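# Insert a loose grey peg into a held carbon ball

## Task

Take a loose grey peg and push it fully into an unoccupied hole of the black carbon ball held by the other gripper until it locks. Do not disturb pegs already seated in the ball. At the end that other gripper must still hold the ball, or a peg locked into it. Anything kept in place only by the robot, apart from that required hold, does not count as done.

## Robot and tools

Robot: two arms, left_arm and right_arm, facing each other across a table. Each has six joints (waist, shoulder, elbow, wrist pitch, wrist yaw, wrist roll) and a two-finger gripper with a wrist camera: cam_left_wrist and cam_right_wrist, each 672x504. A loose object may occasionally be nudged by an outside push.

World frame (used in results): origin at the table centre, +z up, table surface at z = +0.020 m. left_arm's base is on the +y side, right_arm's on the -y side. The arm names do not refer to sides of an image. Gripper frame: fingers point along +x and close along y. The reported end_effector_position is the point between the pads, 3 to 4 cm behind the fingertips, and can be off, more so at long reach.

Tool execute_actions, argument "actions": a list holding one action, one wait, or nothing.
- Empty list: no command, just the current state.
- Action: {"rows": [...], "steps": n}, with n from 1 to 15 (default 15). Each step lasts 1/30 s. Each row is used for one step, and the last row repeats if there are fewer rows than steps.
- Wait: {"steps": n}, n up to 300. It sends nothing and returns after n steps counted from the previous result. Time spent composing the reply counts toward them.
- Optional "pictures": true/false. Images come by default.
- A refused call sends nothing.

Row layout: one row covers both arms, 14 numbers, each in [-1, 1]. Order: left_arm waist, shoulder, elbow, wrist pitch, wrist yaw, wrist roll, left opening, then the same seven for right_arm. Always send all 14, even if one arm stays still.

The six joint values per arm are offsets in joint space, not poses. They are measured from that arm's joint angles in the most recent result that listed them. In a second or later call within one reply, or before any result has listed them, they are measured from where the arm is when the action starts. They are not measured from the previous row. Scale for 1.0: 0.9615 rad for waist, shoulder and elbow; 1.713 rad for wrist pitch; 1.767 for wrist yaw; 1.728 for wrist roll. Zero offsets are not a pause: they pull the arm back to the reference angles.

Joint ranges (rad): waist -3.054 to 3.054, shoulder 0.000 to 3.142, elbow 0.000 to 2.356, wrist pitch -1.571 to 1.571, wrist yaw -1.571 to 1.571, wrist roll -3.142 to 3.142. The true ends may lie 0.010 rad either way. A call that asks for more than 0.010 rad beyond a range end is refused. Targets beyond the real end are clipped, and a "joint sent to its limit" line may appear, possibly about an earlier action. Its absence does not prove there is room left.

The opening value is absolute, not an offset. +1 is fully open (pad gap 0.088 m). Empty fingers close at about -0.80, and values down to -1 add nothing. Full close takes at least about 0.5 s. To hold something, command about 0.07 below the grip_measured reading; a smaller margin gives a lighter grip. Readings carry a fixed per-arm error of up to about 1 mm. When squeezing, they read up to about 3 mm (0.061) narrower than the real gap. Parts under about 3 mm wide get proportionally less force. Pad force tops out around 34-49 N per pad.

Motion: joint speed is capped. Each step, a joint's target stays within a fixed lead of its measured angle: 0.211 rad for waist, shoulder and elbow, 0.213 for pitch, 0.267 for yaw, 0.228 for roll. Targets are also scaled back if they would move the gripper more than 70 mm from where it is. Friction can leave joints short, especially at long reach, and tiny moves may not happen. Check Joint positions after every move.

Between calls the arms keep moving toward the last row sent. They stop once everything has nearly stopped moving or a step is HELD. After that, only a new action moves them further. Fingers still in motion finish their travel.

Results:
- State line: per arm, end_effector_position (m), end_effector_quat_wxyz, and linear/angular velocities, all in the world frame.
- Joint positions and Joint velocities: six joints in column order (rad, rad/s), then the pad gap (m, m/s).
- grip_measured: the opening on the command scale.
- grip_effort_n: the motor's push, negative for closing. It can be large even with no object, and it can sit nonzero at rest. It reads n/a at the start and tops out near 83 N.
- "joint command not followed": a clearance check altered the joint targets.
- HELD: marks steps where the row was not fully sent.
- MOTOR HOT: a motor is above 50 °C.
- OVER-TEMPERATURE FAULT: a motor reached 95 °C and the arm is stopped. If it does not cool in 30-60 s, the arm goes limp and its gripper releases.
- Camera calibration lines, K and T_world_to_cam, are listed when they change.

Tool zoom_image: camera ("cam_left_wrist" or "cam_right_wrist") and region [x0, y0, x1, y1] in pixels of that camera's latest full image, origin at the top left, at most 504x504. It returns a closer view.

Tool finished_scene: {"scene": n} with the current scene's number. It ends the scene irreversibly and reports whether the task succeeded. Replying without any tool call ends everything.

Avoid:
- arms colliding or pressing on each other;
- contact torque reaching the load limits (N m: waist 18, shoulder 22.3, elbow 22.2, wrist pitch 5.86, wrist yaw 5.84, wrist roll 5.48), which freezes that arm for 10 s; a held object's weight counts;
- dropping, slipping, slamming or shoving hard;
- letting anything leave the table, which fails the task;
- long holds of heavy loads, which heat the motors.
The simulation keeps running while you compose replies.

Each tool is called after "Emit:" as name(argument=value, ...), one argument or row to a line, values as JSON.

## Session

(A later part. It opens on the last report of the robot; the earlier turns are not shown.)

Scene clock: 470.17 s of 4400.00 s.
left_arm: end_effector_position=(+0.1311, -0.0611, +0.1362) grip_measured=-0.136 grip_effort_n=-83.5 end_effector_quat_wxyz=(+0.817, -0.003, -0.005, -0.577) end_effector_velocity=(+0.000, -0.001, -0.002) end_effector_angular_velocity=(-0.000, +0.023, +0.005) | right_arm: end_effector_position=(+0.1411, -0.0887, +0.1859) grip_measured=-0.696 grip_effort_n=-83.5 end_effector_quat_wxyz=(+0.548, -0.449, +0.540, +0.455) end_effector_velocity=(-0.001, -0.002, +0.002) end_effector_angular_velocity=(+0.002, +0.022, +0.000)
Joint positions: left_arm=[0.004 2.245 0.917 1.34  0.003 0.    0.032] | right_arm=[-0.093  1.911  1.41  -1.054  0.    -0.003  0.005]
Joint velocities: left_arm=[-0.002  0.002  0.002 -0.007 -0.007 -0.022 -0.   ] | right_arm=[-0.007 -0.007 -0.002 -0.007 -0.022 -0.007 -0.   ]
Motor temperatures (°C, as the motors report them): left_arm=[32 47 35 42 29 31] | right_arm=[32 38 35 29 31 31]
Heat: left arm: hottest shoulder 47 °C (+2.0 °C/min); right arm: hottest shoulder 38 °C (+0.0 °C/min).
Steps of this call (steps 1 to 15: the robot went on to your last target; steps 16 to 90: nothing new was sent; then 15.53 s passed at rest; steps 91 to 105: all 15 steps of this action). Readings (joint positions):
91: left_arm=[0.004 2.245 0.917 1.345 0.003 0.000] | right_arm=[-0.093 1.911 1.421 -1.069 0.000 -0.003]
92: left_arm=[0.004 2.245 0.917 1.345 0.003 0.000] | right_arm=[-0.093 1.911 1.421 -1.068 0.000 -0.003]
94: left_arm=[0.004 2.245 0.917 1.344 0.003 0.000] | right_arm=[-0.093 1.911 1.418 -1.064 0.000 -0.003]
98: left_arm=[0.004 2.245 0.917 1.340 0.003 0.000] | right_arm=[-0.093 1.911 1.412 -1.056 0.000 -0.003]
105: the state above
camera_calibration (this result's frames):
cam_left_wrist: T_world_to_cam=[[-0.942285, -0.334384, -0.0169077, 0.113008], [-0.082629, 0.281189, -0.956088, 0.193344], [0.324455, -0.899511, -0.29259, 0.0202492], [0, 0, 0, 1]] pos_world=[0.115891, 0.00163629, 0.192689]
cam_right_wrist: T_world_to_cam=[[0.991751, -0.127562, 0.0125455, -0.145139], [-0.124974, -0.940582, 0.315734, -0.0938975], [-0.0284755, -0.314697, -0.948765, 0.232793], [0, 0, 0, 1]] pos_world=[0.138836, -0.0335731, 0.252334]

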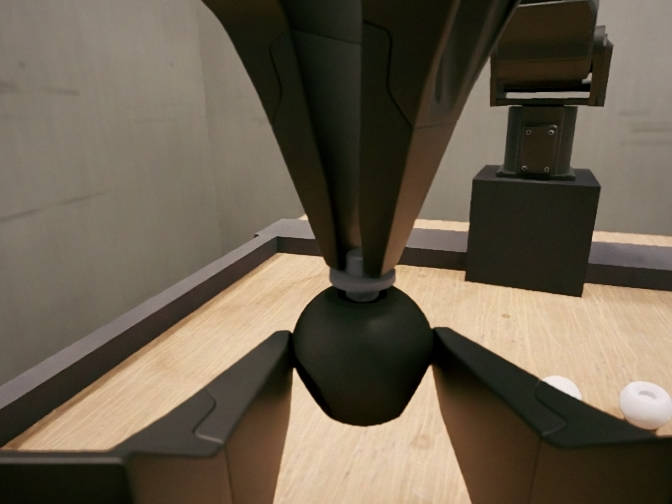

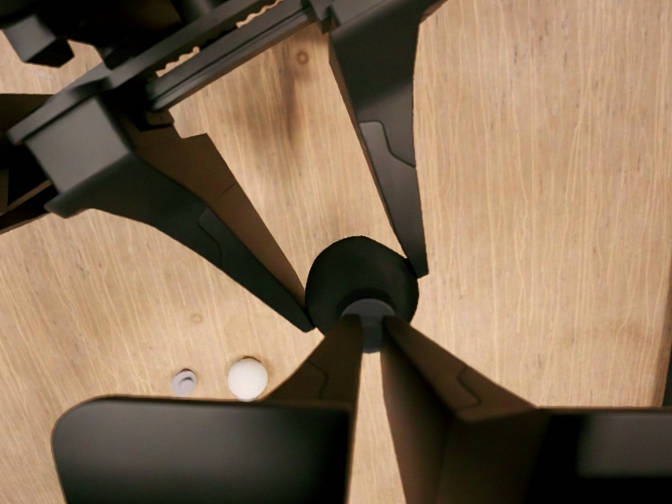

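Emit:
execute_actions(
  actions=[
    {"rows": [[0,0,0,0.004,0,0,-0.21, 0,0.02,-0.02,0.0,0,0,-0.77],[0,0,0,0.006,0,0,-0.21, 0,0.022,-0.022,0.001,0,0,-0.77],[0,0,0,0.008,0,0,-0.21, 0,0.024,-0.024,0.002,0,0,-0.77],[0,0,0,0.010,0,0,-0.21, 0,0.026,-0.026,0.003,0,0,-0.77],[0,0,0,0.012,0,0,-0.21, 0,0.028,-0.028,0.004,0,0,-0.77],[0,0,0,0.014,0,0,-0.21, 0,0.03,-0.03,0.005,0,0,-0.77]], "steps": 15},
  ],
)

Emit:
zoom_image(
  camera="cam_left_wrist",
  region=[290, 190, 450, 350],
)

Scene clock: 483.27 s of 4400.00 s.
left_arm: end_effector_position=(+0.1310, -0.0609, +0.1370) grip_measured=-0.136 grip_effort_n=-83.5 end_effector_quat_wxyz=(+0.817, -0.004, -0.006, -0.577) end_effector_velocity=(-0.001, +0.000, -0.001) end_effector_angular_velocity=(+0.004, +0.010, +0.015) | right_arm: end_effector_position=(+0.1410, -0.0888, +0.1834) grip_measured=-0.696 grip_effort_n=-83.5 end_effector_quat_wxyz=(+0.547, -0.449, +0.540, +0.455) end_effector_velocity=(+0.000, -0.000, -0.001) end_effector_angular_velocity=(+0.001, -0.008, +0.010)
Joint positions: left_arm=[0.004 2.245 0.916 1.345 0.003 0.    0.032] | right_arm=[-0.093  1.914  1.404 -1.046 -0.001 -0.003  0.005]
Joint velocities: left_arm=[-0.007 -0.002 -0.002 -0.007 -0.022 -0.007 -0.   ] | right_arm=[ 0.002 -0.002 -0.007  0.007  0.007 -0.007 -0.   ]
Motor temperatures (°C, as the motors report them): left_arm=[32 48 35 43 29 31] | right_arm=[32 38 35 29 31 31]
Heat: left arm: hottest shoulder 48 °C (+2.0 °C/min); right arm: hottest shoulder 38 °C (+0.0 °C/min).
Steps of this call (steps 1 to 15: the robot went on to your last target; steps 16 to 90: nothing new was sent; then 9.60 s passed at rest; steps 91 to 105: all 15 steps of this action). Readings (joint positions):
91: left_arm=[0.004 2.245 0.917 1.340 0.003 0.000] | right_arm=[-0.093 1.911 1.409 -1.054 0.000 -0.003]
92: left_arm=[0.004 2.245 0.917 1.340 0.003 0.000] | right_arm=[-0.093 1.912 1.408 -1.054 0.000 -0.003]
94: left_arm=[0.004 2.245 0.917 1.340 0.003 0.000] | right_arm=[-0.093 1.912 1.407 -1.052 0.000 -0.003]
98: left_arm=[0.004 2.245 0.917 1.342 0.003 0.000] | right_arm=[-0.093 1.914 1.404 -1.048 0.000 -0.003]
105: the state above
camera_calibration (this result's frames):
cam_left_wrist: T_world_to_cam=[[-0.942261, -0.334451, -0.0169207, 0.113015], [-0.0812745, 0.27741, -0.957308, 0.193772], [0.324867, -0.900659, -0.288575, 0.0200605], [0, 0, 0, 1]] pos_world=[0.115721, 0.00211123, 0.193201]
cam_right_wrist: T_world_to_cam=[[0.991764, -0.127539, 0.0117171, -0.144835], [-0.12466, -0.940272, 0.316779, -0.0934028], [-0.0293844, -0.31563, -0.948427, 0.230376], [0, 0, 0, 1]] pos_world=[0.138768, -0.0335827, 0.24978]

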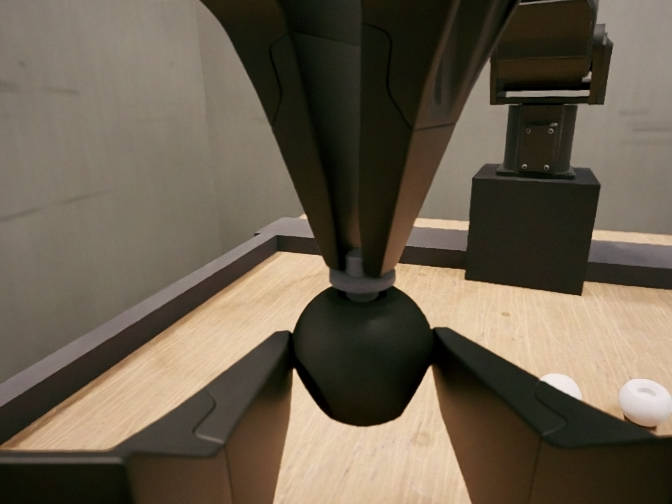

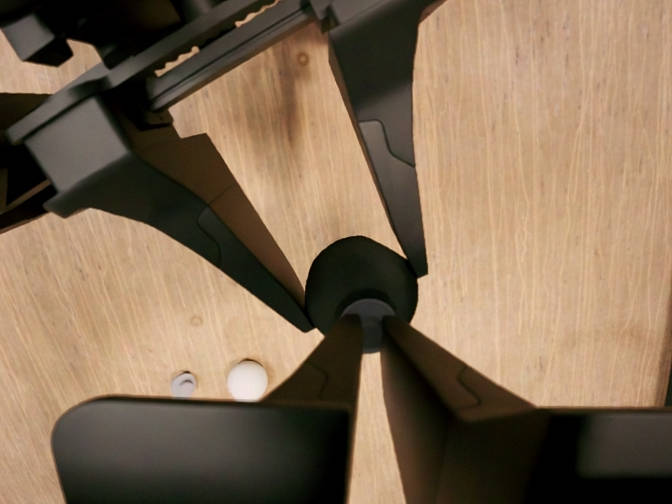

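Region (290, 190, 450, 350) of cam_left_wrist's 672x504 image, scaled by 3.150, with more detail than that image has.

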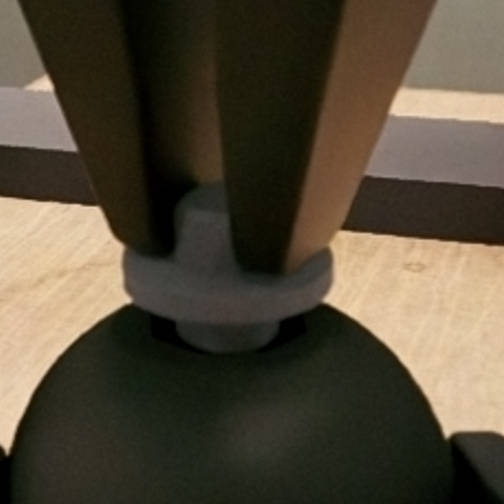

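Emit:
execute_actions(
  actions=[
    {"rows": [[0,-0.002,0.002,0.012,0,0,-0.21, 0,0.028,-0.026,0.0,0,0,-0.77],[0,-0.004,0.004,0.014,0,0,-0.21, 0,0.031,-0.029,0.001,0,0,-0.77],[0,-0.006,0.006,0.016,0,0,-0.21, 0,0.034,-0.032,0.002,0,0,-0.77],[0,-0.008,0.008,0.018,0,0,-0.21, 0,0.037,-0.035,0.003,0,0,-0.77],[0,-0.01,0.01,0.02,0,0,-0.21, 0,0.040,-0.038,0.004,0,0,-0.77],[0,-0.01,0.01,0.022,0,0,-0.21, 0,0.043,-0.041,0.005,0,0,-0.77],[0,-0.01,0.01,0.024,0,0,-0.21, 0,0.046,-0.044,0.006,0,0,-0.77]], "steps": 15},
  ],
)

Emit:
zoom_image(
  camera="cam_left_wrist",
  region=[290, 190, 450, 350],
)

Scene clock: 495.50 s of 4400.00 s.
left_arm: end_effector_position=(+0.1304, -0.0607, +0.1369) grip_measured=-0.136 grip_effort_n=-83.5 end_effector_quat_wxyz=(+0.816, -0.006, -0.008, -0.577) end_effector_velocity=(-0.003, -0.000, -0.001) end_effector_angular_velocity=(+0.004, +0.010, -0.000) | right_arm: end_effector_position=(+0.1407, -0.0902, +0.1780) grip_measured=-0.696 grip_effort_n=-83.5 end_effector_quat_wxyz=(+0.545, -0.451, +0.543, +0.453) end_effector_velocity=(-0.002, +0.001, +0.000) end_effector_angular_velocity=(+0.011, +0.020, +0.005)
Joint positions: left_arm=[0.003 2.249 0.914 1.354 0.003 0.    0.032] | right_arm=[-0.093  1.922  1.391 -1.035 -0.001 -0.003  0.005]
Joint velocities: left_arm=[-0.007 -0.002 -0.002 -0.007 -0.007 -0.007 -0.   ] | right_arm=[-0.002 -0.002 -0.002  0.007 -0.022 -0.007 -0.   ]
Motor temperatures (°C, as the motors report them): left_arm=[32 48 35 46 29 31] | right_arm=[32 38 35 29 31 31]
Heat: left arm: hottest shoulder 48 °C (+2.0 °C/min); right arm: hottest shoulder 38 °C (+0.0 °C/min).
Steps of this call (steps 1 to 15: the robot went on to your last target; steps 16 to 90: nothing new was sent; then 8.73 s passed at rest; steps 91 to 105: all 15 steps of this action). Readings (joint positions):
91: left_arm=[0.004 2.245 0.915 1.346 0.003 0.000] | right_arm=[-0.093 1.914 1.403 -1.046 -0.001 -0.003]
92: left_arm=[0.004 2.245 0.915 1.346 0.003 0.000] | right_arm=[-0.093 1.914 1.402 -1.045 -0.001 -0.003]
94: left_arm=[0.004 2.245 0.915 1.347 0.003 0.000] | right_arm=[-0.093 1.915 1.400 -1.043 -0.001 -0.003]
98: left_arm=[0.004 2.246 0.915 1.350 0.003 0.000] | right_arm=[-0.093 1.919 1.394 -1.038 -0.001 -0.003]
105: the state above
camera_calibration (this result's frames):
cam_left_wrist: T_world_to_cam=[[-0.942744, -0.333086, -0.0169499, 0.112651], [-0.0793641, 0.273408, -0.958618, 0.193275], [0.323937, -0.902387, -0.284189, 0.0197705], [0, 0, 0, 1]] pos_world=[0.115136, 0.00252011, 0.192805]
cam_right_wrist: T_world_to_cam=[[0.991783, -0.12744, 0.0112038, -0.144589], [-0.124138, -0.937505, 0.325076, -0.0943925], [-0.0309242, -0.323796, -0.945622, 0.223784], [0, 0, 0, 1]] pos_world=[0.138603, -0.0344595, 0.24392]

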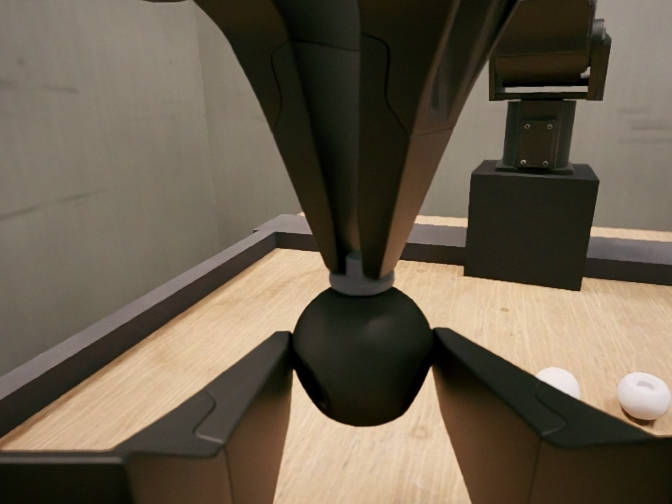

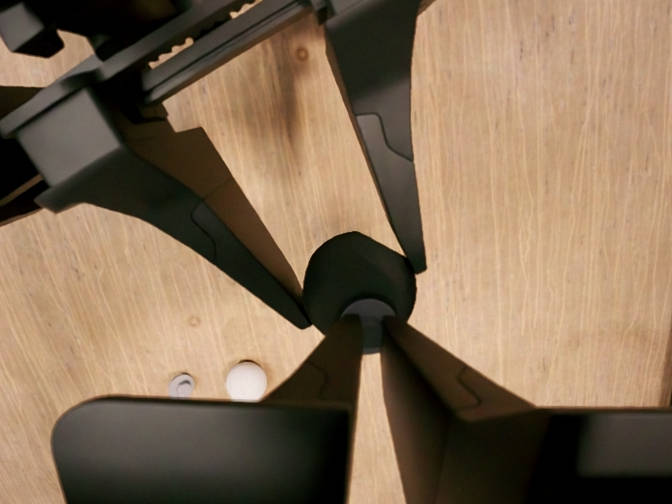

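Region (290, 190, 450, 350) of cam_left_wrist's 672x504 image, scaled by 3.150, with more detail than that image has.

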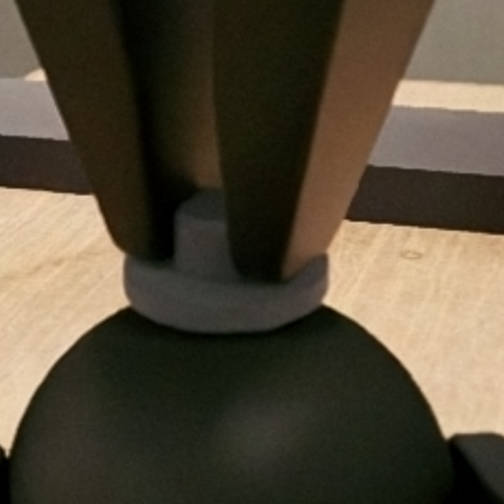

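Emit:
execute_actions(
  actions=[
    {"rows": [[0,0,0,0.01,0,0,-0.21, 0,0.015,-0.015,0.002,0,0,-0.77],[0,0,0,0.008,0,0,-0.21, 0,0.01,-0.01,0.004,0,0,-0.77],[0,0,0,0.006,0,0,-0.21, 0,0.005,-0.005,0.006,0,0,-0.77],[0,0,0,0.006,0,0,-0.21, 0,0.005,-0.005,0.008,0,0,-0.77],[0,0,0,0.006,0,0,-0.21, 0,0.005,-0.005,0.010,0,0,-0.77]], "steps": 15},
  ],
)

Emit:
zoom_image(
  camera="cam_left_wrist",
  region=[280, 230, 450, 430],
)

Scene clock: 514.63 s of 4400.00 s.
left_arm: end_effector_position=(+0.1303, -0.0597, +0.1328) grip_measured=-0.136 grip_effort_n=-83.5 end_effector_quat_wxyz=(+0.817, -0.002, -0.003, -0.577) end_effector_velocity=(+0.001, +0.002, -0.003) end_effector_angular_velocity=(+0.014, -0.003, +0.020) | right_arm: end_effector_position=(+0.1410, -0.0881, +0.1779) grip_measured=-0.696 grip_effort_n=-83.5 end_effector_quat_wxyz=(+0.548, -0.448, +0.540, +0.456) end_effector_velocity=(+0.004, -0.003, +0.002) end_effector_angular_velocity=(-0.007, -0.021, +0.019)
Joint positions: left_arm=[0.004 2.252 0.91  1.349 0.003 0.    0.032] | right_arm=[-0.093  1.922  1.391 -1.025 -0.001 -0.003  0.005]
Joint velocities: left_arm=[-0.002 -0.002 -0.007 -0.007 -0.022  0.007 -0.   ] | right_arm=[-0.002 -0.007 -0.002 -0.007  0.022 -0.022 -0.   ]
Motor temperatures (°C, as the motors report them): left_arm=[32 50 36 56 29 31] | right_arm=[32 37 34 29 31 31]
Heat: left arm: hottest wrist pitch 56 °C (+9.1 °C/min); right arm: hottest shoulder 37 °C (-1.0 °C/min). Fold the left arm in close to its base before you think long.
MOTOR HOT: a motor of the left arm reached 50 °C. Now the hottest motor of the left arm, joint 4 (wrist pitch), reports 56 °C. The temperature limit of the motors' drives, at which the controller stops that arm, is 95 °C. To cool a motor, set the load down, stop pushing, or move to a pose that needs little force.
Steps of this call (steps 1 to 15: the robot went on to your last target; steps 16 to 90: nothing new was sent; then 15.63 s passed at rest; steps 91 to 105: all 15 steps of this action). Readings (joint positions):
91: left_arm=[0.003 2.250 0.913 1.355 0.003 0.000] | right_arm=[-0.093 1.922 1.391 -1.034 -0.001 -0.003]
92: left_arm=[0.003 2.251 0.912 1.355 0.003 0.000] | right_arm=[-0.093 1.922 1.391 -1.033 -0.001 -0.003]
94: left_arm=[0.003 2.252 0.911 1.352 0.003 0.000] | right_arm=[-0.093 1.922 1.391 -1.030 -0.001 -0.003]
98: left_arm=[0.003 2.252 0.911 1.350 0.003 0.000] | right_arm=[-0.093 1.922 1.391 -1.027 -0.001 -0.003]
105: the state above
camera_calibration (this result's frames):
cam_left_wrist: T_world_to_cam=[[-0.942562, -0.333605, -0.0168984, 0.112772], [-0.0836392, 0.284685, -0.954965, 0.189826], [0.323392, -0.8987, -0.296236, 0.0214227], [0, 0, 0, 1]] pos_world=[0.115243, 0.00283307, 0.189529]
cam_right_wrist: T_world_to_cam=[[0.991772, -0.127543, 0.0110225, -0.144573], [-0.12448, -0.940674, 0.315655, -0.0909013], [-0.0298909, -0.31443, -0.94881, 0.22566], [0, 0, 0, 1]] pos_world=[0.138814, -0.0329935, 0.244395]

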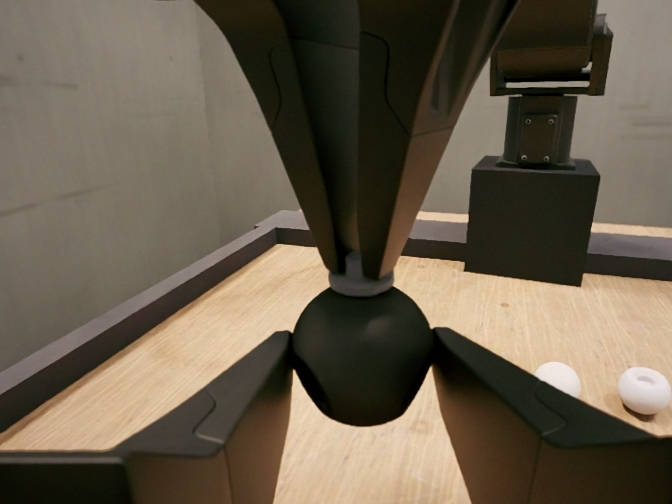

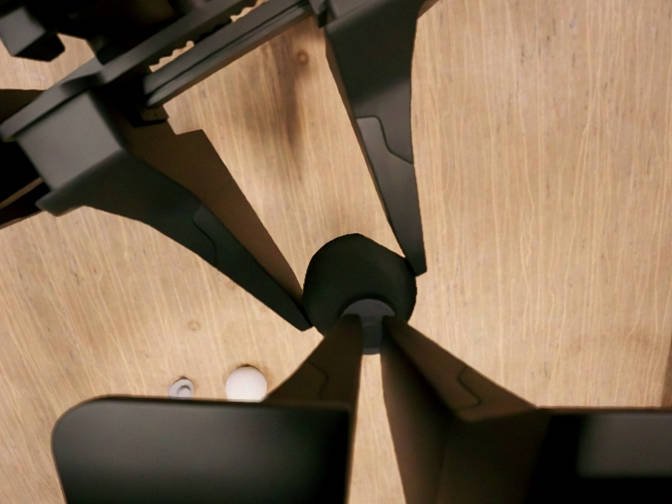

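Region (280, 230, 450, 430) of cam_left_wrist's 672x504 image, scaled by 2.520, with more detail than that image has; it fills the left 428 columns of this view, and the rest is white.

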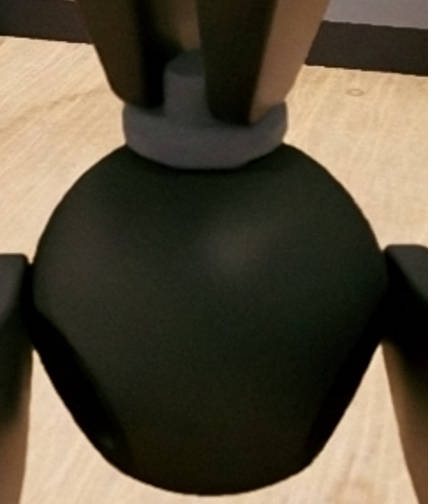

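Emit:
execute_actions(
  actions=[
    {"rows": [[0,0,0,0,0,0,-0.21, 0,-0.01,0.015,-0.004,0,0,-0.77],[0,0,0,0,0,0,-0.21, 0,-0.014,0.03,-0.012,0,0,-0.77],[0,0,0,0,0,0,-0.21, 0,-0.018,0.045,-0.022,0,0,-0.77],[0,0,0,0,0,0,-0.21, 0,-0.022,0.06,-0.032,0,0,-0.77],[0,0,0,0,0,0,-0.21, 0,-0.026,0.075,-0.044,0,0,-0.77]], "steps": 15},
  ],
)

Emit:
zoom_image(
  camera="cam_left_wrist",
  region=[280, 200, 450, 430],
)

Emit:
zoom_image(
  camera="cam_right_wrist",
  region=[290, 200, 450, 360],
)

Scene clock: 527.40 s of 4400.00 s.
left_arm: end_effector_position=(+0.1303, -0.0596, +0.1329) grip_measured=-0.136 grip_effort_n=-83.5 end_effector_quat_wxyz=(+0.817, -0.002, -0.003, -0.577) end_effector_velocity=(-0.002, -0.000, -0.001) end_effector_angular_velocity=(-0.000, +0.023, -0.010) | right_arm: end_effector_position=(+0.1413, -0.0865, +0.1967) grip_measured=-0.696 grip_effort_n=-83.5 end_effector_quat_wxyz=(+0.548, -0.448, +0.540, +0.456) end_effector_velocity=(-0.002, -0.008, +0.002) end_effector_angular_velocity=(-0.030, +0.013, +0.005)
Joint positions: left_arm=[0.004 2.252 0.909 1.35  0.003 0.    0.032] | right_arm=[-0.093  1.908  1.45  -1.096 -0.001 -0.003  0.005]
Joint velocities: left_arm=[-0.002 -0.002 -0.002 -0.007  0.007 -0.022 -0.   ] | right_arm=[-0.002 -0.007 -0.002 -0.037 -0.007 -0.007 -0.   ]
Motor temperatures (°C, as the motors report them): left_arm=[32 50 36 56 29 31] | right_arm=[32 38 35 29 31 31]
Heat: left arm: hottest wrist pitch 56 °C (+9.1 °C/min); right arm: hottest shoulder 38 °C (+0.0 °C/min). Fold the left arm in close to its base before you think long.
MOTOR HOT: still on. Now the hottest motor of the left arm, joint 4 (wrist pitch), reports 56 °C; a drive's own limit is 95 °C.
Steps of this call (steps 1 to 15: the robot went on to your last target; steps 16 to 90: nothing new was sent; then 9.27 s passed at rest; steps 91 to 105: all 15 steps of this action). Readings (joint positions):
91: left_arm=[0.004 2.252 0.909 1.348 0.003 0.000] | right_arm=[-0.093 1.920 1.391 -1.025 -0.001 -0.003]
92: left_arm=[0.004 2.252 0.909 1.347 0.003 0.000] | right_arm=[-0.093 1.920 1.394 -1.028 -0.001 -0.003]
94: left_arm=[0.004 2.252 0.909 1.348 0.003 0.000] | right_arm=[-0.093 1.920 1.407 -1.046 -0.001 -0.003]
98: left_arm=[0.004 2.252 0.909 1.353 0.003 0.000] | right_arm=[-0.093 1.915 1.437 -1.081 -0.001 -0.003]
105: the state above
camera_calibration (this result's frames):
cam_left_wrist: T_world_to_cam=[[-0.942557, -0.333617, -0.0169011, 0.112771], [-0.0833936, 0.283999, -0.955191, 0.189808], [0.323468, -0.898913, -0.295507, 0.021492], [0, 0, 0, 1]] pos_world=[0.11517, 0.00303665, 0.189559]
cam_right_wrist: T_world_to_cam=[[0.991769, -0.127559, 0.0111117, -0.144892], [-0.124569, -0.941146, 0.314209, -0.0950692], [-0.0296225, -0.313007, -0.949289, 0.244169], [0, 0, 0, 1]] pos_world=[0.13909, -0.0315298, 0.263269]

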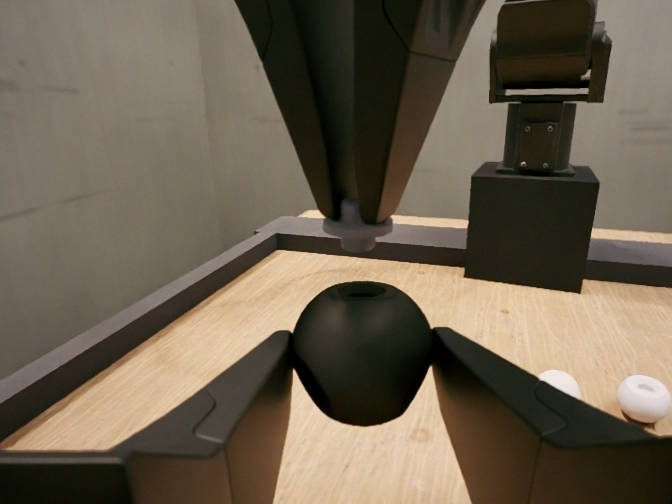

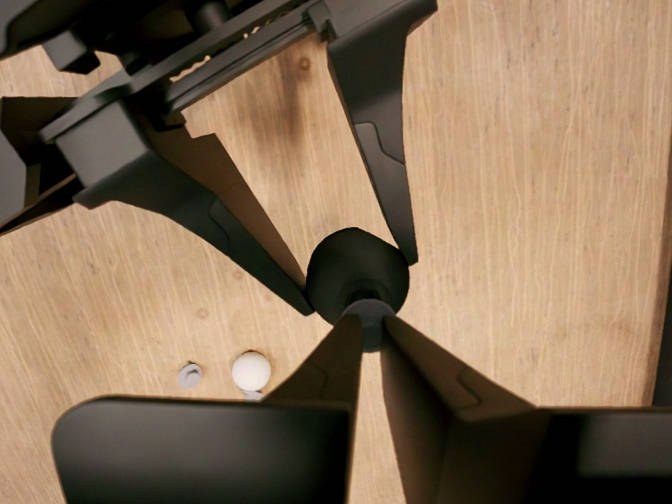

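Region (280, 200, 450, 430) of cam_left_wrist's 672x504 image, scaled by 2.191, with more detail than that image has; it fills the left 373 columns of this view, and the rest is white.

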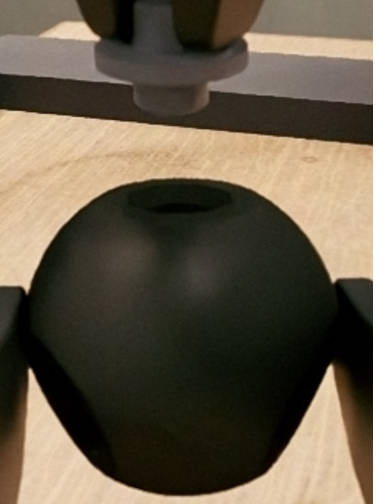

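Region (290, 200, 450, 360) of cam_right_wrist's 672x504 image, scaled by 3.150, with more detail than that image has.

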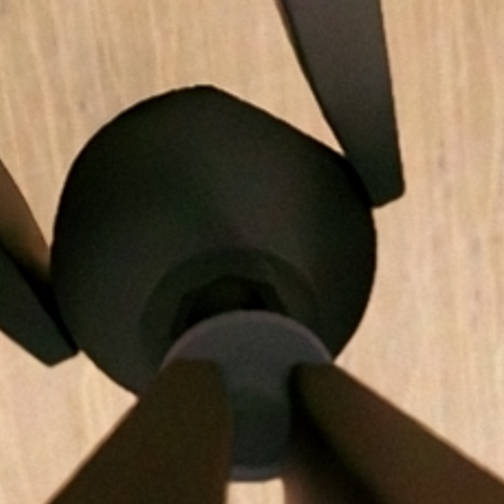

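Emit:
execute_actions(
  actions=[
    {"rows": [[0,0,0,0,0,0,-0.21, 0.004,-0.01,0.03,-0.015,0,0,-0.77],[0,0,0,0,0,0,-0.21, 0.008,-0.013,0.055,-0.03,0,0,-0.77],[0,0,0,0,0,0,-0.21, 0.0115,-0.015,0.08,-0.045,0,0,-0.77],[0,0,0,0,0,0,-0.21, 0.0115,-0.017,0.105,-0.06,0,0,-0.77],[0,0,0,0.01,0,0,-0.21, 0.0115,-0.019,0.128,-0.076,0,0,-0.77],[0,0,0,0.02,0,0,-0.21, 0.0115,-0.019,0.128,-0.076,0,0,-0.77],[0,0,0,0.03,0,0,-0.21, 0.0115,-0.019,0.128,-0.076,0,0,-0.77],[0,0,0,0.04,0,0,-0.21, 0.0115,-0.019,0.128,-0.076,0,0,-0.77],[0,0,0,0.05,0,0,-0.21, 0.0115,-0.019,0.128,-0.076,0,0,-0.77],[0,0,0,0.06,0,0,-0.21, 0.0115,-0.019,0.128,-0.076,0,0,-0.77],[0,0,0,0.071,0,0,-0.21, 0.0115,-0.019,0.128,-0.076,0,0,-0.77]], "steps": 15},
  ],
  pictures=false,
)

Emit:
execute_actions(
  actions=[
    {"steps": 15},
  ],
)

Emit:
zoom_image(
  camera="cam_left_wrist",
  region=[290, 190, 450, 350],
)

Emit:
zoom_image(
  camera="cam_right_wrist",
  region=[290, 200, 450, 360],
)

Scene clock: 584.70 s of 4400.00 s.
left_arm: end_effector_position=(+0.1298, -0.0582, +0.1563) grip_measured=-0.136 grip_effort_n=-83.5 end_effector_quat_wxyz=(+0.815, -0.033, -0.047, -0.576) end_effector_velocity=(-0.001, +0.003, +0.022) end_effector_angular_velocity=(-0.102, -0.028, +0.004) | right_arm: end_effector_position=(+0.1388, -0.0854, +0.2271) grip_measured=-0.696 grip_effort_n=-83.5 end_effector_quat_wxyz=(+0.545, -0.451, +0.540, +0.457) end_effector_velocity=(-0.005, -0.005, -0.001) end_effector_angular_velocity=(-0.023, +0.026, +0.025)
Joint positions: left_arm=[0.004 2.252 0.909 1.458 0.003 0.    0.032] | right_arm=[-0.086  1.898  1.558 -1.221 -0.001 -0.003  0.005]
Joint velocities: left_arm=[-0.002  0.002 -0.002  0.11  -0.007 -0.007 -0.   ] | right_arm=[ 0.002  0.002 -0.002 -0.022 -0.022 -0.022 -0.   ]
Motor temperatures (°C, as the motors report them): left_arm=[32 50 35 46 29 31] | right_arm=[32 43 39 29 31 31]
Heat: left arm: hottest shoulder 50 °C (-6.1 °C/min); right arm: hottest shoulder 43 °C (+5.1 °C/min). Fold the left arm in close to its base before you think long.
MOTOR HOT: still on. Now the hottest motor of the left arm, joint 2 (shoulder), reports 50 °C; a drive's own limit is 95 °C.
Steps of this call (steps 1 to 15: the robot went on to your last target; steps 16 to 90: nothing new was sent; then 53.80 s passed at rest; steps 91 to 105: all 15 steps of this action). Readings (joint positions):
91: left_arm=[0.004 2.252 0.909 1.350 0.003 0.000] | right_arm=[-0.093 1.908 1.453 -1.103 -0.001 -0.003]
92: left_arm=[0.004 2.252 0.909 1.350 0.003 0.000] | right_arm=[-0.093 1.908 1.459 -1.114 -0.001 -0.003]
94: left_arm=[0.004 2.252 0.909 1.350 0.003 0.000] | right_arm=[-0.091 1.908 1.484 -1.147 -0.001 -0.003]
98: left_arm=[0.004 2.252 0.909 1.382 0.003 0.000] | right_arm=[-0.087 1.902 1.542 -1.198 -0.001 -0.003]
105: the state above

Scene clock: 585.20 s of 4400.00 s.
left_arm: end_effector_position=(+0.1297, -0.0579, +0.1590) grip_measured=-0.136 grip_effort_n=-83.5 end_effector_quat_wxyz=(+0.815, -0.037, -0.053, -0.576) end_effector_velocity=(-0.002, -0.001, -0.004) end_effector_angular_velocity=(+0.018, +0.015, -0.001) | right_arm: end_effector_position=(+0.1388, -0.0855, +0.2276) grip_measured=-0.696 grip_effort_n=-83.5 end_effector_quat_wxyz=(+0.544, -0.451, +0.540, +0.457) end_effector_velocity=(-0.003, -0.002, +0.000) end_effector_angular_velocity=(-0.003, +0.023, +0.005)
Joint positions: left_arm=[0.004 2.252 0.909 1.471 0.003 0.    0.032] | right_arm=[-0.086  1.898  1.56  -1.223 -0.001 -0.003  0.005]
Joint velocities: left_arm=[-0.007 -0.002 -0.002 -0.022 -0.007 -0.007  0.   ] | right_arm=[-0.002 -0.002 -0.002 -0.007 -0.022 -0.007 -0.   ]
Motor temperatures (°C, as the motors report them): left_arm=[32 50 35 46 29 31] | right_arm=[32 43 39 29 31 31]
Heat: left arm: hottest shoulder 50 °C (-6.0 °C/min); right arm: hottest shoulder 43 °C (+5.0 °C/min). Fold the left arm in close to its base before you think long.
MOTOR HOT: still on. Now the hottest motor of the left arm, joint 2 (shoulder), reports 50 °C; a drive's own limit is 95 °C.
Steps of this call (steps 1 to 15: the robot went on to your last target). Readings (joint positions):
1: left_arm=[0.004 2.252 0.909 1.461 0.003 0.000] | right_arm=[-0.086 1.898 1.558 -1.221 -0.001 -0.003]
2: left_arm=[0.004 2.252 0.909 1.463 0.003 0.000] | right_arm=[-0.086 1.898 1.558 -1.222 -0.001 -0.003]
4: left_arm=[0.004 2.252 0.909 1.467 0.003 0.000] | right_arm=[-0.086 1.898 1.559 -1.222 -0.001 -0.003]
8: left_arm=[0.004 2.252 0.909 1.469 0.003 0.000] | right_arm=[-0.086 1.898 1.559 -1.223 -0.001 -0.003]
15: the state above
camera_calibration (this result's frames):
cam_left_wrist: T_world_to_cam=[[-0.941866, -0.335549, -0.0172085, 0.113054], [-0.044083, 0.174189, -0.983725, 0.207334], [0.333085, -0.925778, -0.178854, 0.00957442], [0, 0, 0, 1]] pos_world=[0.112433, 0.0106838, 0.207618]
cam_right_wrist: T_world_to_cam=[[0.992681, -0.120294, 0.0107102, -0.142096], [-0.117356, -0.939879, 0.32071, -0.106441], [-0.0285132, -0.31962, -0.947117, 0.272563], [0, 0, 0, 1]] pos_world=[0.136336, -0.0300185, 0.293808]

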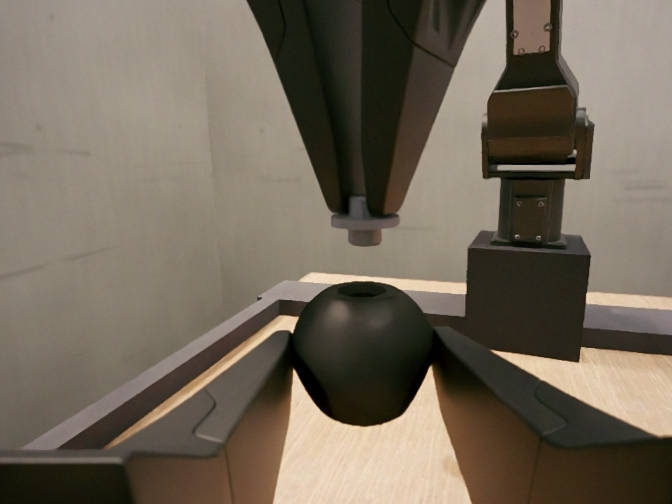

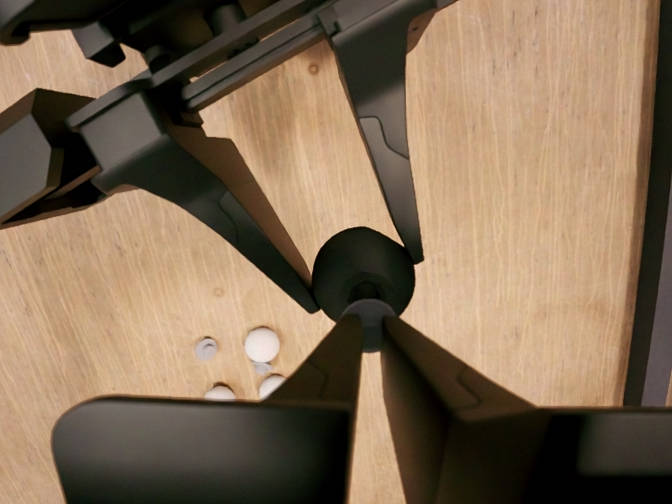

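Region (290, 190, 450, 350) of cam_left_wrist's 672x504 image, scaled by 3.150, with more detail than that image has.

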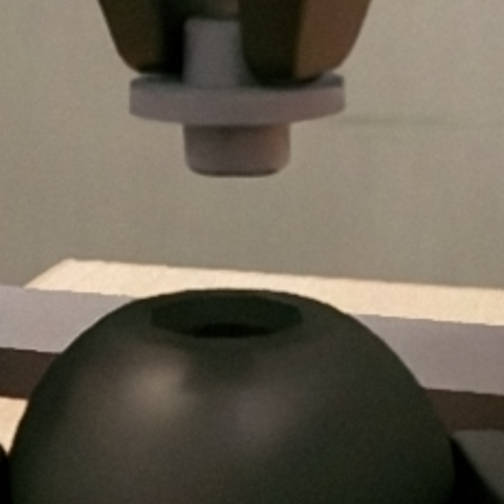

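Region (290, 200, 450, 360) of cam_right_wrist's 672x504 image, scaled by 3.150, with more detail than that image has.

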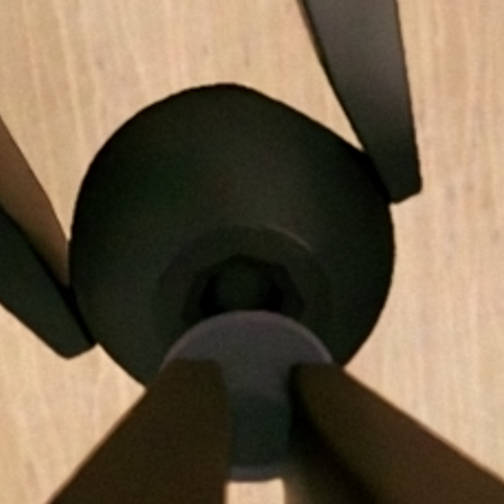

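Emit:
execute_actions(
  actions=[
    {"rows": [[0,0,0,0,0,0,-0.21, -0.0065,0,-0.02,0.006,0,0,-0.77],[0,0,0,0,0,0,-0.21, -0.0065,0,-0.032,0.013,0,0,-0.77],[0,0,0,0,0,0,-0.21, -0.0065,0,-0.044,0.02,0,0,-0.77],[0,0,0,0,0,0,-0.21, -0.0065,0,-0.054,0.027,0,0,-0.77]], "steps": 15},
  ],
  pictures=false,
)

Emit:
execute_actions(
  actions=[
    {"steps": 10},
  ],
)

Emit:
zoom_image(
  camera="cam_left_wrist",
  region=[290, 190, 450, 350],
)

Emit:
zoom_image(
  camera="cam_right_wrist",
  region=[290, 200, 450, 360],
)

Scene clock: 611.23 s of 4400.00 s.
left_arm: end_effector_position=(+0.1297, -0.0579, +0.1591) grip_measured=-0.136 grip_effort_n=-83.5 end_effector_quat_wxyz=(+0.815, -0.037, -0.053, -0.576) end_effector_velocity=(+0.002, +0.001, +0.001) end_effector_angular_velocity=(-0.010, +0.005, +0.009) | right_arm: end_effector_position=(+0.1397, -0.0858, +0.2181) grip_measured=-0.696 grip_effort_n=-83.5 end_effector_quat_wxyz=(+0.546, -0.450, +0.539, +0.457) end_effector_velocity=(-0.002, -0.001, -0.004) end_effector_angular_velocity=(-0.006, +0.008, +0.010)
Joint positions: left_arm=[0.004 2.252 0.909 1.471 0.003 0.    0.032] | right_arm=[-0.088  1.898  1.521 -1.181 -0.001 -0.003  0.005]
Joint velocities: left_arm=[ 0.002  0.002  0.002  0.007 -0.007 -0.007 -0.   ] | right_arm=[ 0.002  0.002 -0.012  0.007 -0.007 -0.007 -0.   ]
Motor temperatures (°C, as the motors report them): left_arm=[32 51 35 45 29 31] | right_arm=[32 43 39 29 31 31]
Heat: left arm: hottest shoulder 51 °C (+1.0 °C/min); right arm: hottest shoulder 43 °C (+2.0 °C/min). Fold the left arm in close to its base before you think long.
MOTOR HOT: still on. Now the hottest motor of the left arm, joint 2 (shoulder), reports 51 °C; a drive's own limit is 95 °C.
Steps of this call (steps 1 to 15: the robot went on to your last target; steps 16 to 90: nothing new was sent; then 22.53 s passed at rest; steps 91 to 105: all 15 steps of this action). Readings (joint positions):
91: left_arm=[0.004 2.252 0.909 1.471 0.003 0.000] | right_arm=[-0.086 1.898 1.560 -1.224 -0.001 -0.003]
92: left_arm=[0.004 2.252 0.909 1.471 0.003 0.000] | right_arm=[-0.086 1.898 1.558 -1.221 -0.001 -0.003]
94: left_arm=[0.004 2.252 0.909 1.471 0.003 0.000] | right_arm=[-0.086 1.898 1.548 -1.203 -0.001 -0.003]
98: left_arm=[0.004 2.252 0.909 1.471 0.003 0.000] | right_arm=[-0.088 1.898 1.527 -1.188 -0.001 -0.003]
105: the state above

Scene clock: 611.57 s of 4400.00 s.
left_arm: end_effector_position=(+0.1297, -0.0579, +0.1591) grip_measured=-0.136 grip_effort_n=-83.5 end_effector_quat_wxyz=(+0.815, -0.037, -0.053, -0.576) end_effector_velocity=(-0.002, -0.001, -0.001) end_effector_angular_velocity=(+0.005, +0.008, -0.011) | right_arm: end_effector_position=(+0.1397, -0.0859, +0.2178) grip_measured=-0.696 grip_effort_n=-83.5 end_effector_quat_wxyz=(+0.546, -0.450, +0.539, +0.457) end_effector_velocity=(-0.000, +0.001, -0.001) end_effector_angular_velocity=(+0.004, +0.006, +0.020)
Joint positions: left_arm=[0.004 2.252 0.909 1.471 0.003 0.    0.032] | right_arm=[-0.088  1.898  1.52  -1.18  -0.001 -0.003  0.005]
Joint velocities: left_arm=[-0.002 -0.002 -0.002 -0.007  0.007 -0.007 -0.   ] | right_arm=[-0.002  0.002 -0.002  0.007 -0.007 -0.022  0.   ]
Motor temperatures (°C, as the motors report them): left_arm=[32 51 35 45 29 31] | right_arm=[32 43 39 29 31 31]
Heat: left arm: hottest shoulder 51 °C (+1.0 °C/min); right arm: hottest shoulder 43 °C (+2.0 °C/min). Fold the left arm in close to its base before you think long.
MOTOR HOT: still on. Now the hottest motor of the left arm, joint 2 (shoulder), reports 51 °C; a drive's own limit is 95 °C.
Steps of this call (steps 1 to 10: the robot went on to your last target). Readings (joint positions):
1: left_arm=[0.004 2.252 0.909 1.471 0.003 0.000] | right_arm=[-0.088 1.898 1.521 -1.180 -0.001 -0.003]
2: left_arm=[0.004 2.252 0.909 1.471 0.003 0.000] | right_arm=[-0.088 1.898 1.521 -1.180 -0.001 -0.003]
4: left_arm=[0.004 2.252 0.909 1.471 0.003 0.000] | right_arm=[-0.088 1.898 1.521 -1.180 -0.001 -0.003]
8: left_arm=[0.004 2.252 0.909 1.471 0.003 0.000] | right_arm=[-0.088 1.898 1.520 -1.180 -0.001 -0.003]
10: the state above
camera_calibration (this result's frames):
cam_left_wrist: T_world_to_cam=[[-0.941863, -0.335555, -0.0172091, 0.113055], [-0.0439565, 0.173835, -0.983793, 0.207387], [0.333108, -0.925842, -0.178479, 0.00953328], [0, 0, 0, 1]] pos_world=[0.112423, 0.0107113, 0.207673]
cam_right_wrist: T_world_to_cam=[[0.992348, -0.122989, 0.0109556, -0.143168], [-0.120107, -0.940878, 0.316739, -0.102408], [-0.0286475, -0.315631, -0.948449, 0.263797], [0, 0, 0, 1]] pos_world=[0.13733, -0.0306988, 0.284203]

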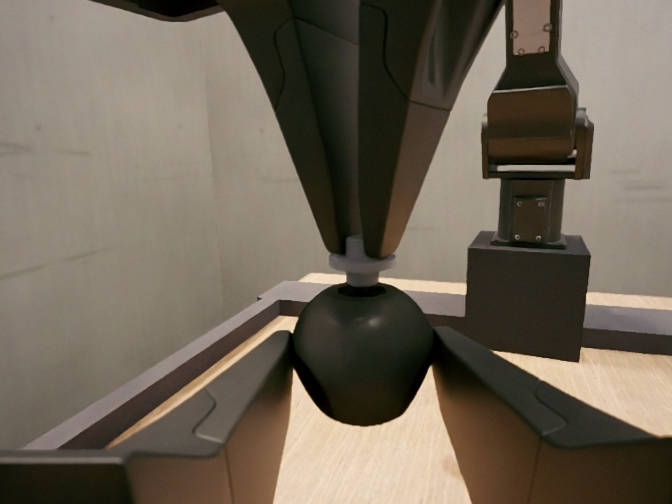

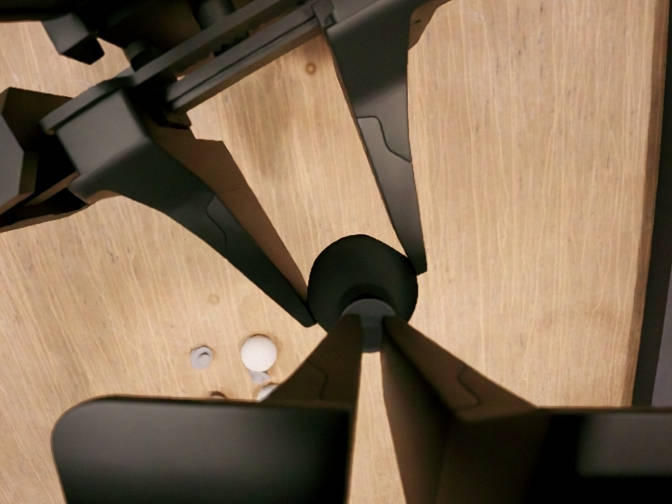

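Region (290, 190, 450, 350) of cam_left_wrist's 672x504 image, scaled by 3.150, with more detail than that image has.

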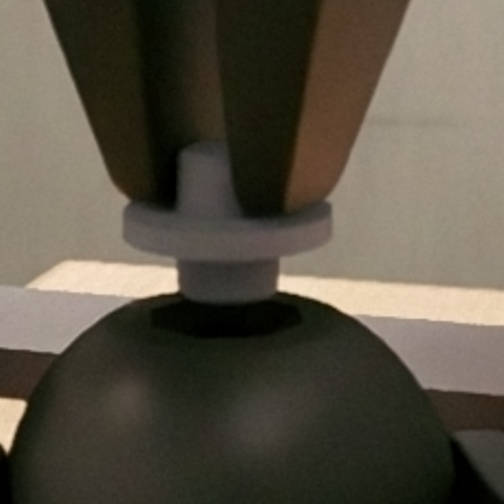

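Region (290, 200, 450, 360) of cam_right_wrist's 672x504 image, scaled by 3.150, with more detail than that image has.

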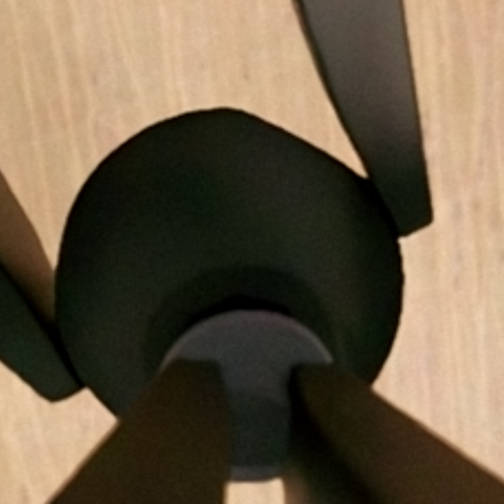

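Emit:
execute_actions(
  actions=[
    {"rows": [[0,0,0,0,0,0,-0.21, 0,0.011,-0.015,0.002,0,0,-0.77],[0,0,0,0,0,0,-0.21, 0,0.013,-0.02,0.005,0,0,-0.77],[0,-0.004,0.003,0.002,0,0,-0.21, 0,0.017,-0.026,0.008,0,0,-0.77],[0,-0.008,0.006,0.005,0,0,-0.21, 0,0.021,-0.032,0.011,0,0,-0.77],[0,-0.012,0.009,0.008,0,0,-0.21, 0,0.025,-0.038,0.014,0,0,-0.77],[0,-0.016,0.012,0.010,0,0,-0.21, 0,0.029,-0.044,0.017,0,0,-0.77],[0,-0.02,0.014,0.012,0,0,-0.21, 0,0.033,-0.05,0.019,0,0,-0.77],[0,-0.024,0.016,0.014,0,0,-0.21, 0,0.037,-0.056,0.021,0,0,-0.77],[0,-0.028,0.018,0.016,0,0,-0.21, 0,0.040,-0.062,0.023,0,0,-0.77],[0,-0.031,0.021,0.019,0,0,-0.21, 0,0.043,-0.068,0.026,0,0,-0.77]], "steps": 15},
  ],
)

Emit:
zoom_image(
  camera="cam_left_wrist",
  region=[290, 190, 450, 350],
)

Emit:
zoom_image(
  camera="cam_right_wrist",
  region=[290, 200, 450, 360],
)

Scene clock: 648.63 s of 4400.00 s.
left_arm: end_effector_position=(+0.1296, -0.0578, +0.1597) grip_measured=-0.136 grip_effort_n=-83.5 end_effector_quat_wxyz=(+0.815, -0.038, -0.054, -0.576) end_effector_velocity=(-0.000, +0.000, +0.001) end_effector_angular_velocity=(-0.000, +0.009, +0.004) | right_arm: end_effector_position=(+0.1396, -0.0862, +0.2064) grip_measured=-0.696 grip_effort_n=-83.5 end_effector_quat_wxyz=(+0.545, -0.450, +0.540, +0.456) end_effector_velocity=(+0.001, -0.003, -0.003) end_effector_angular_velocity=(-0.009, -0.006, +0.019)
Joint positions: left_arm=[0.004 2.252 0.909 1.474 0.003 0.    0.032] | right_arm=[-0.088  1.905  1.485 -1.139 -0.002 -0.003  0.005]
Joint velocities: left_arm=[-0.002 -0.007 -0.002 -0.007 -0.007 -0.007 -0.   ] | right_arm=[-0.002 -0.002 -0.017  0.007  0.007 -0.022  0.   ]
Motor temperatures (°C, as the motors report them): left_arm=[32 51 35 45 29 31] | right_arm=[32 43 37 29 31 31]
Heat: left arm: hottest shoulder 51 °C (+1.0 °C/min); right arm: hottest shoulder 43 °C (+0.0 °C/min). Fold the left arm in close to its base before you think long.
MOTOR HOT: still on. Now the hottest motor of the left arm, joint 2 (shoulder), reports 51 °C; a drive's own limit is 95 °C.
Steps of this call (steps 1 to 15: the robot went on to your last target; steps 16 to 90: nothing new was sent; then 33.57 s passed at rest; steps 91 to 105: all 15 steps of this action). Readings (joint positions):
91: left_arm=[0.004 2.252 0.909 1.471 0.003 0.000] | right_arm=[-0.088 1.898 1.520 -1.180 -0.001 -0.003]
92: left_arm=[0.004 2.252 0.909 1.471 0.003 0.000] | right_arm=[-0.088 1.898 1.519 -1.178 -0.001 -0.003]
94: left_arm=[0.004 2.252 0.909 1.472 0.003 0.000] | right_arm=[-0.088 1.898 1.514 -1.172 -0.001 -0.003]
98: left_arm=[0.004 2.252 0.909 1.474 0.003 0.000] | right_arm=[-0.088 1.903 1.499 -1.156 -0.001 -0.003]
105: the state above
camera_calibration (this result's frames):
cam_left_wrist: T_world_to_cam=[[-0.941848, -0.335598, -0.0172131, 0.113061], [-0.0430709, 0.171361, -0.984266, 0.20776], [0.333268, -0.926288, -0.175851, 0.00924471], [0, 0, 0, 1]] pos_world=[0.112354, 0.0109043, 0.208063]
cam_right_wrist: T_world_to_cam=[[0.992357, -0.122957, 0.0104187, -0.142851], [-0.119829, -0.940065, 0.319247, -0.0996556], [-0.0294594, -0.318056, -0.947614, 0.252596], [0, 0, 0, 1]] pos_world=[0.137259, -0.0309076, 0.272667]

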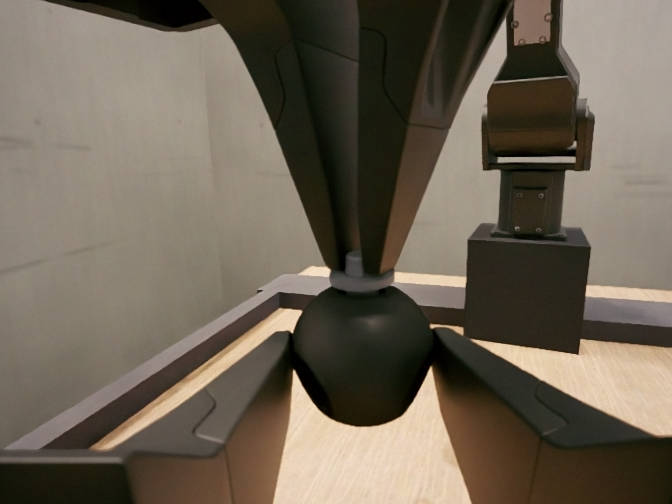

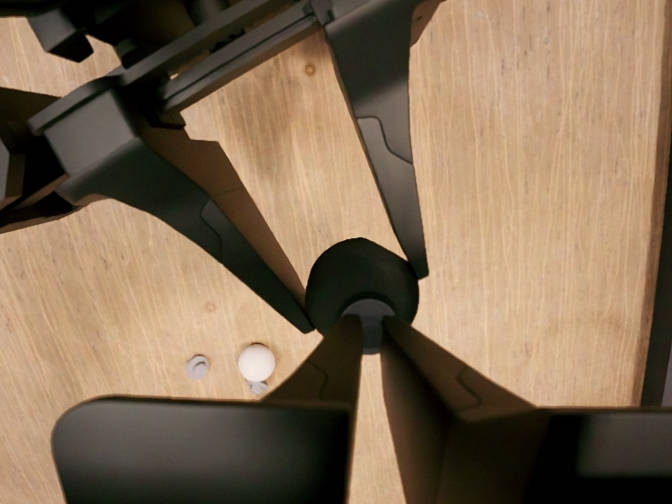

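Region (290, 190, 450, 350) of cam_left_wrist's 672x504 image, scaled by 3.150, with more detail than that image has.

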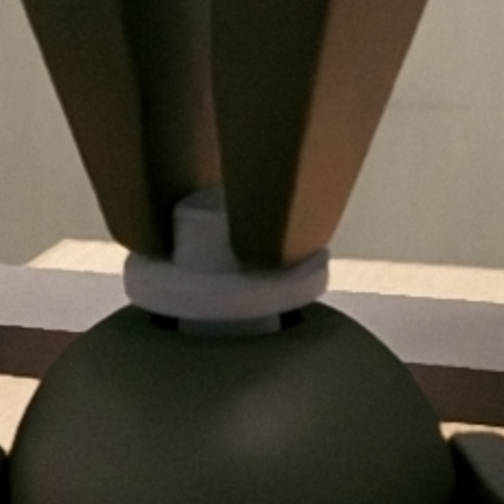

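Region (290, 200, 450, 360) of cam_right_wrist's 672x504 image, scaled by 3.150, with more detail than that image has.

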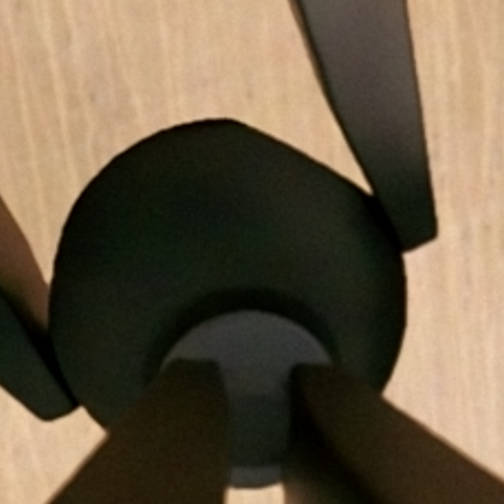

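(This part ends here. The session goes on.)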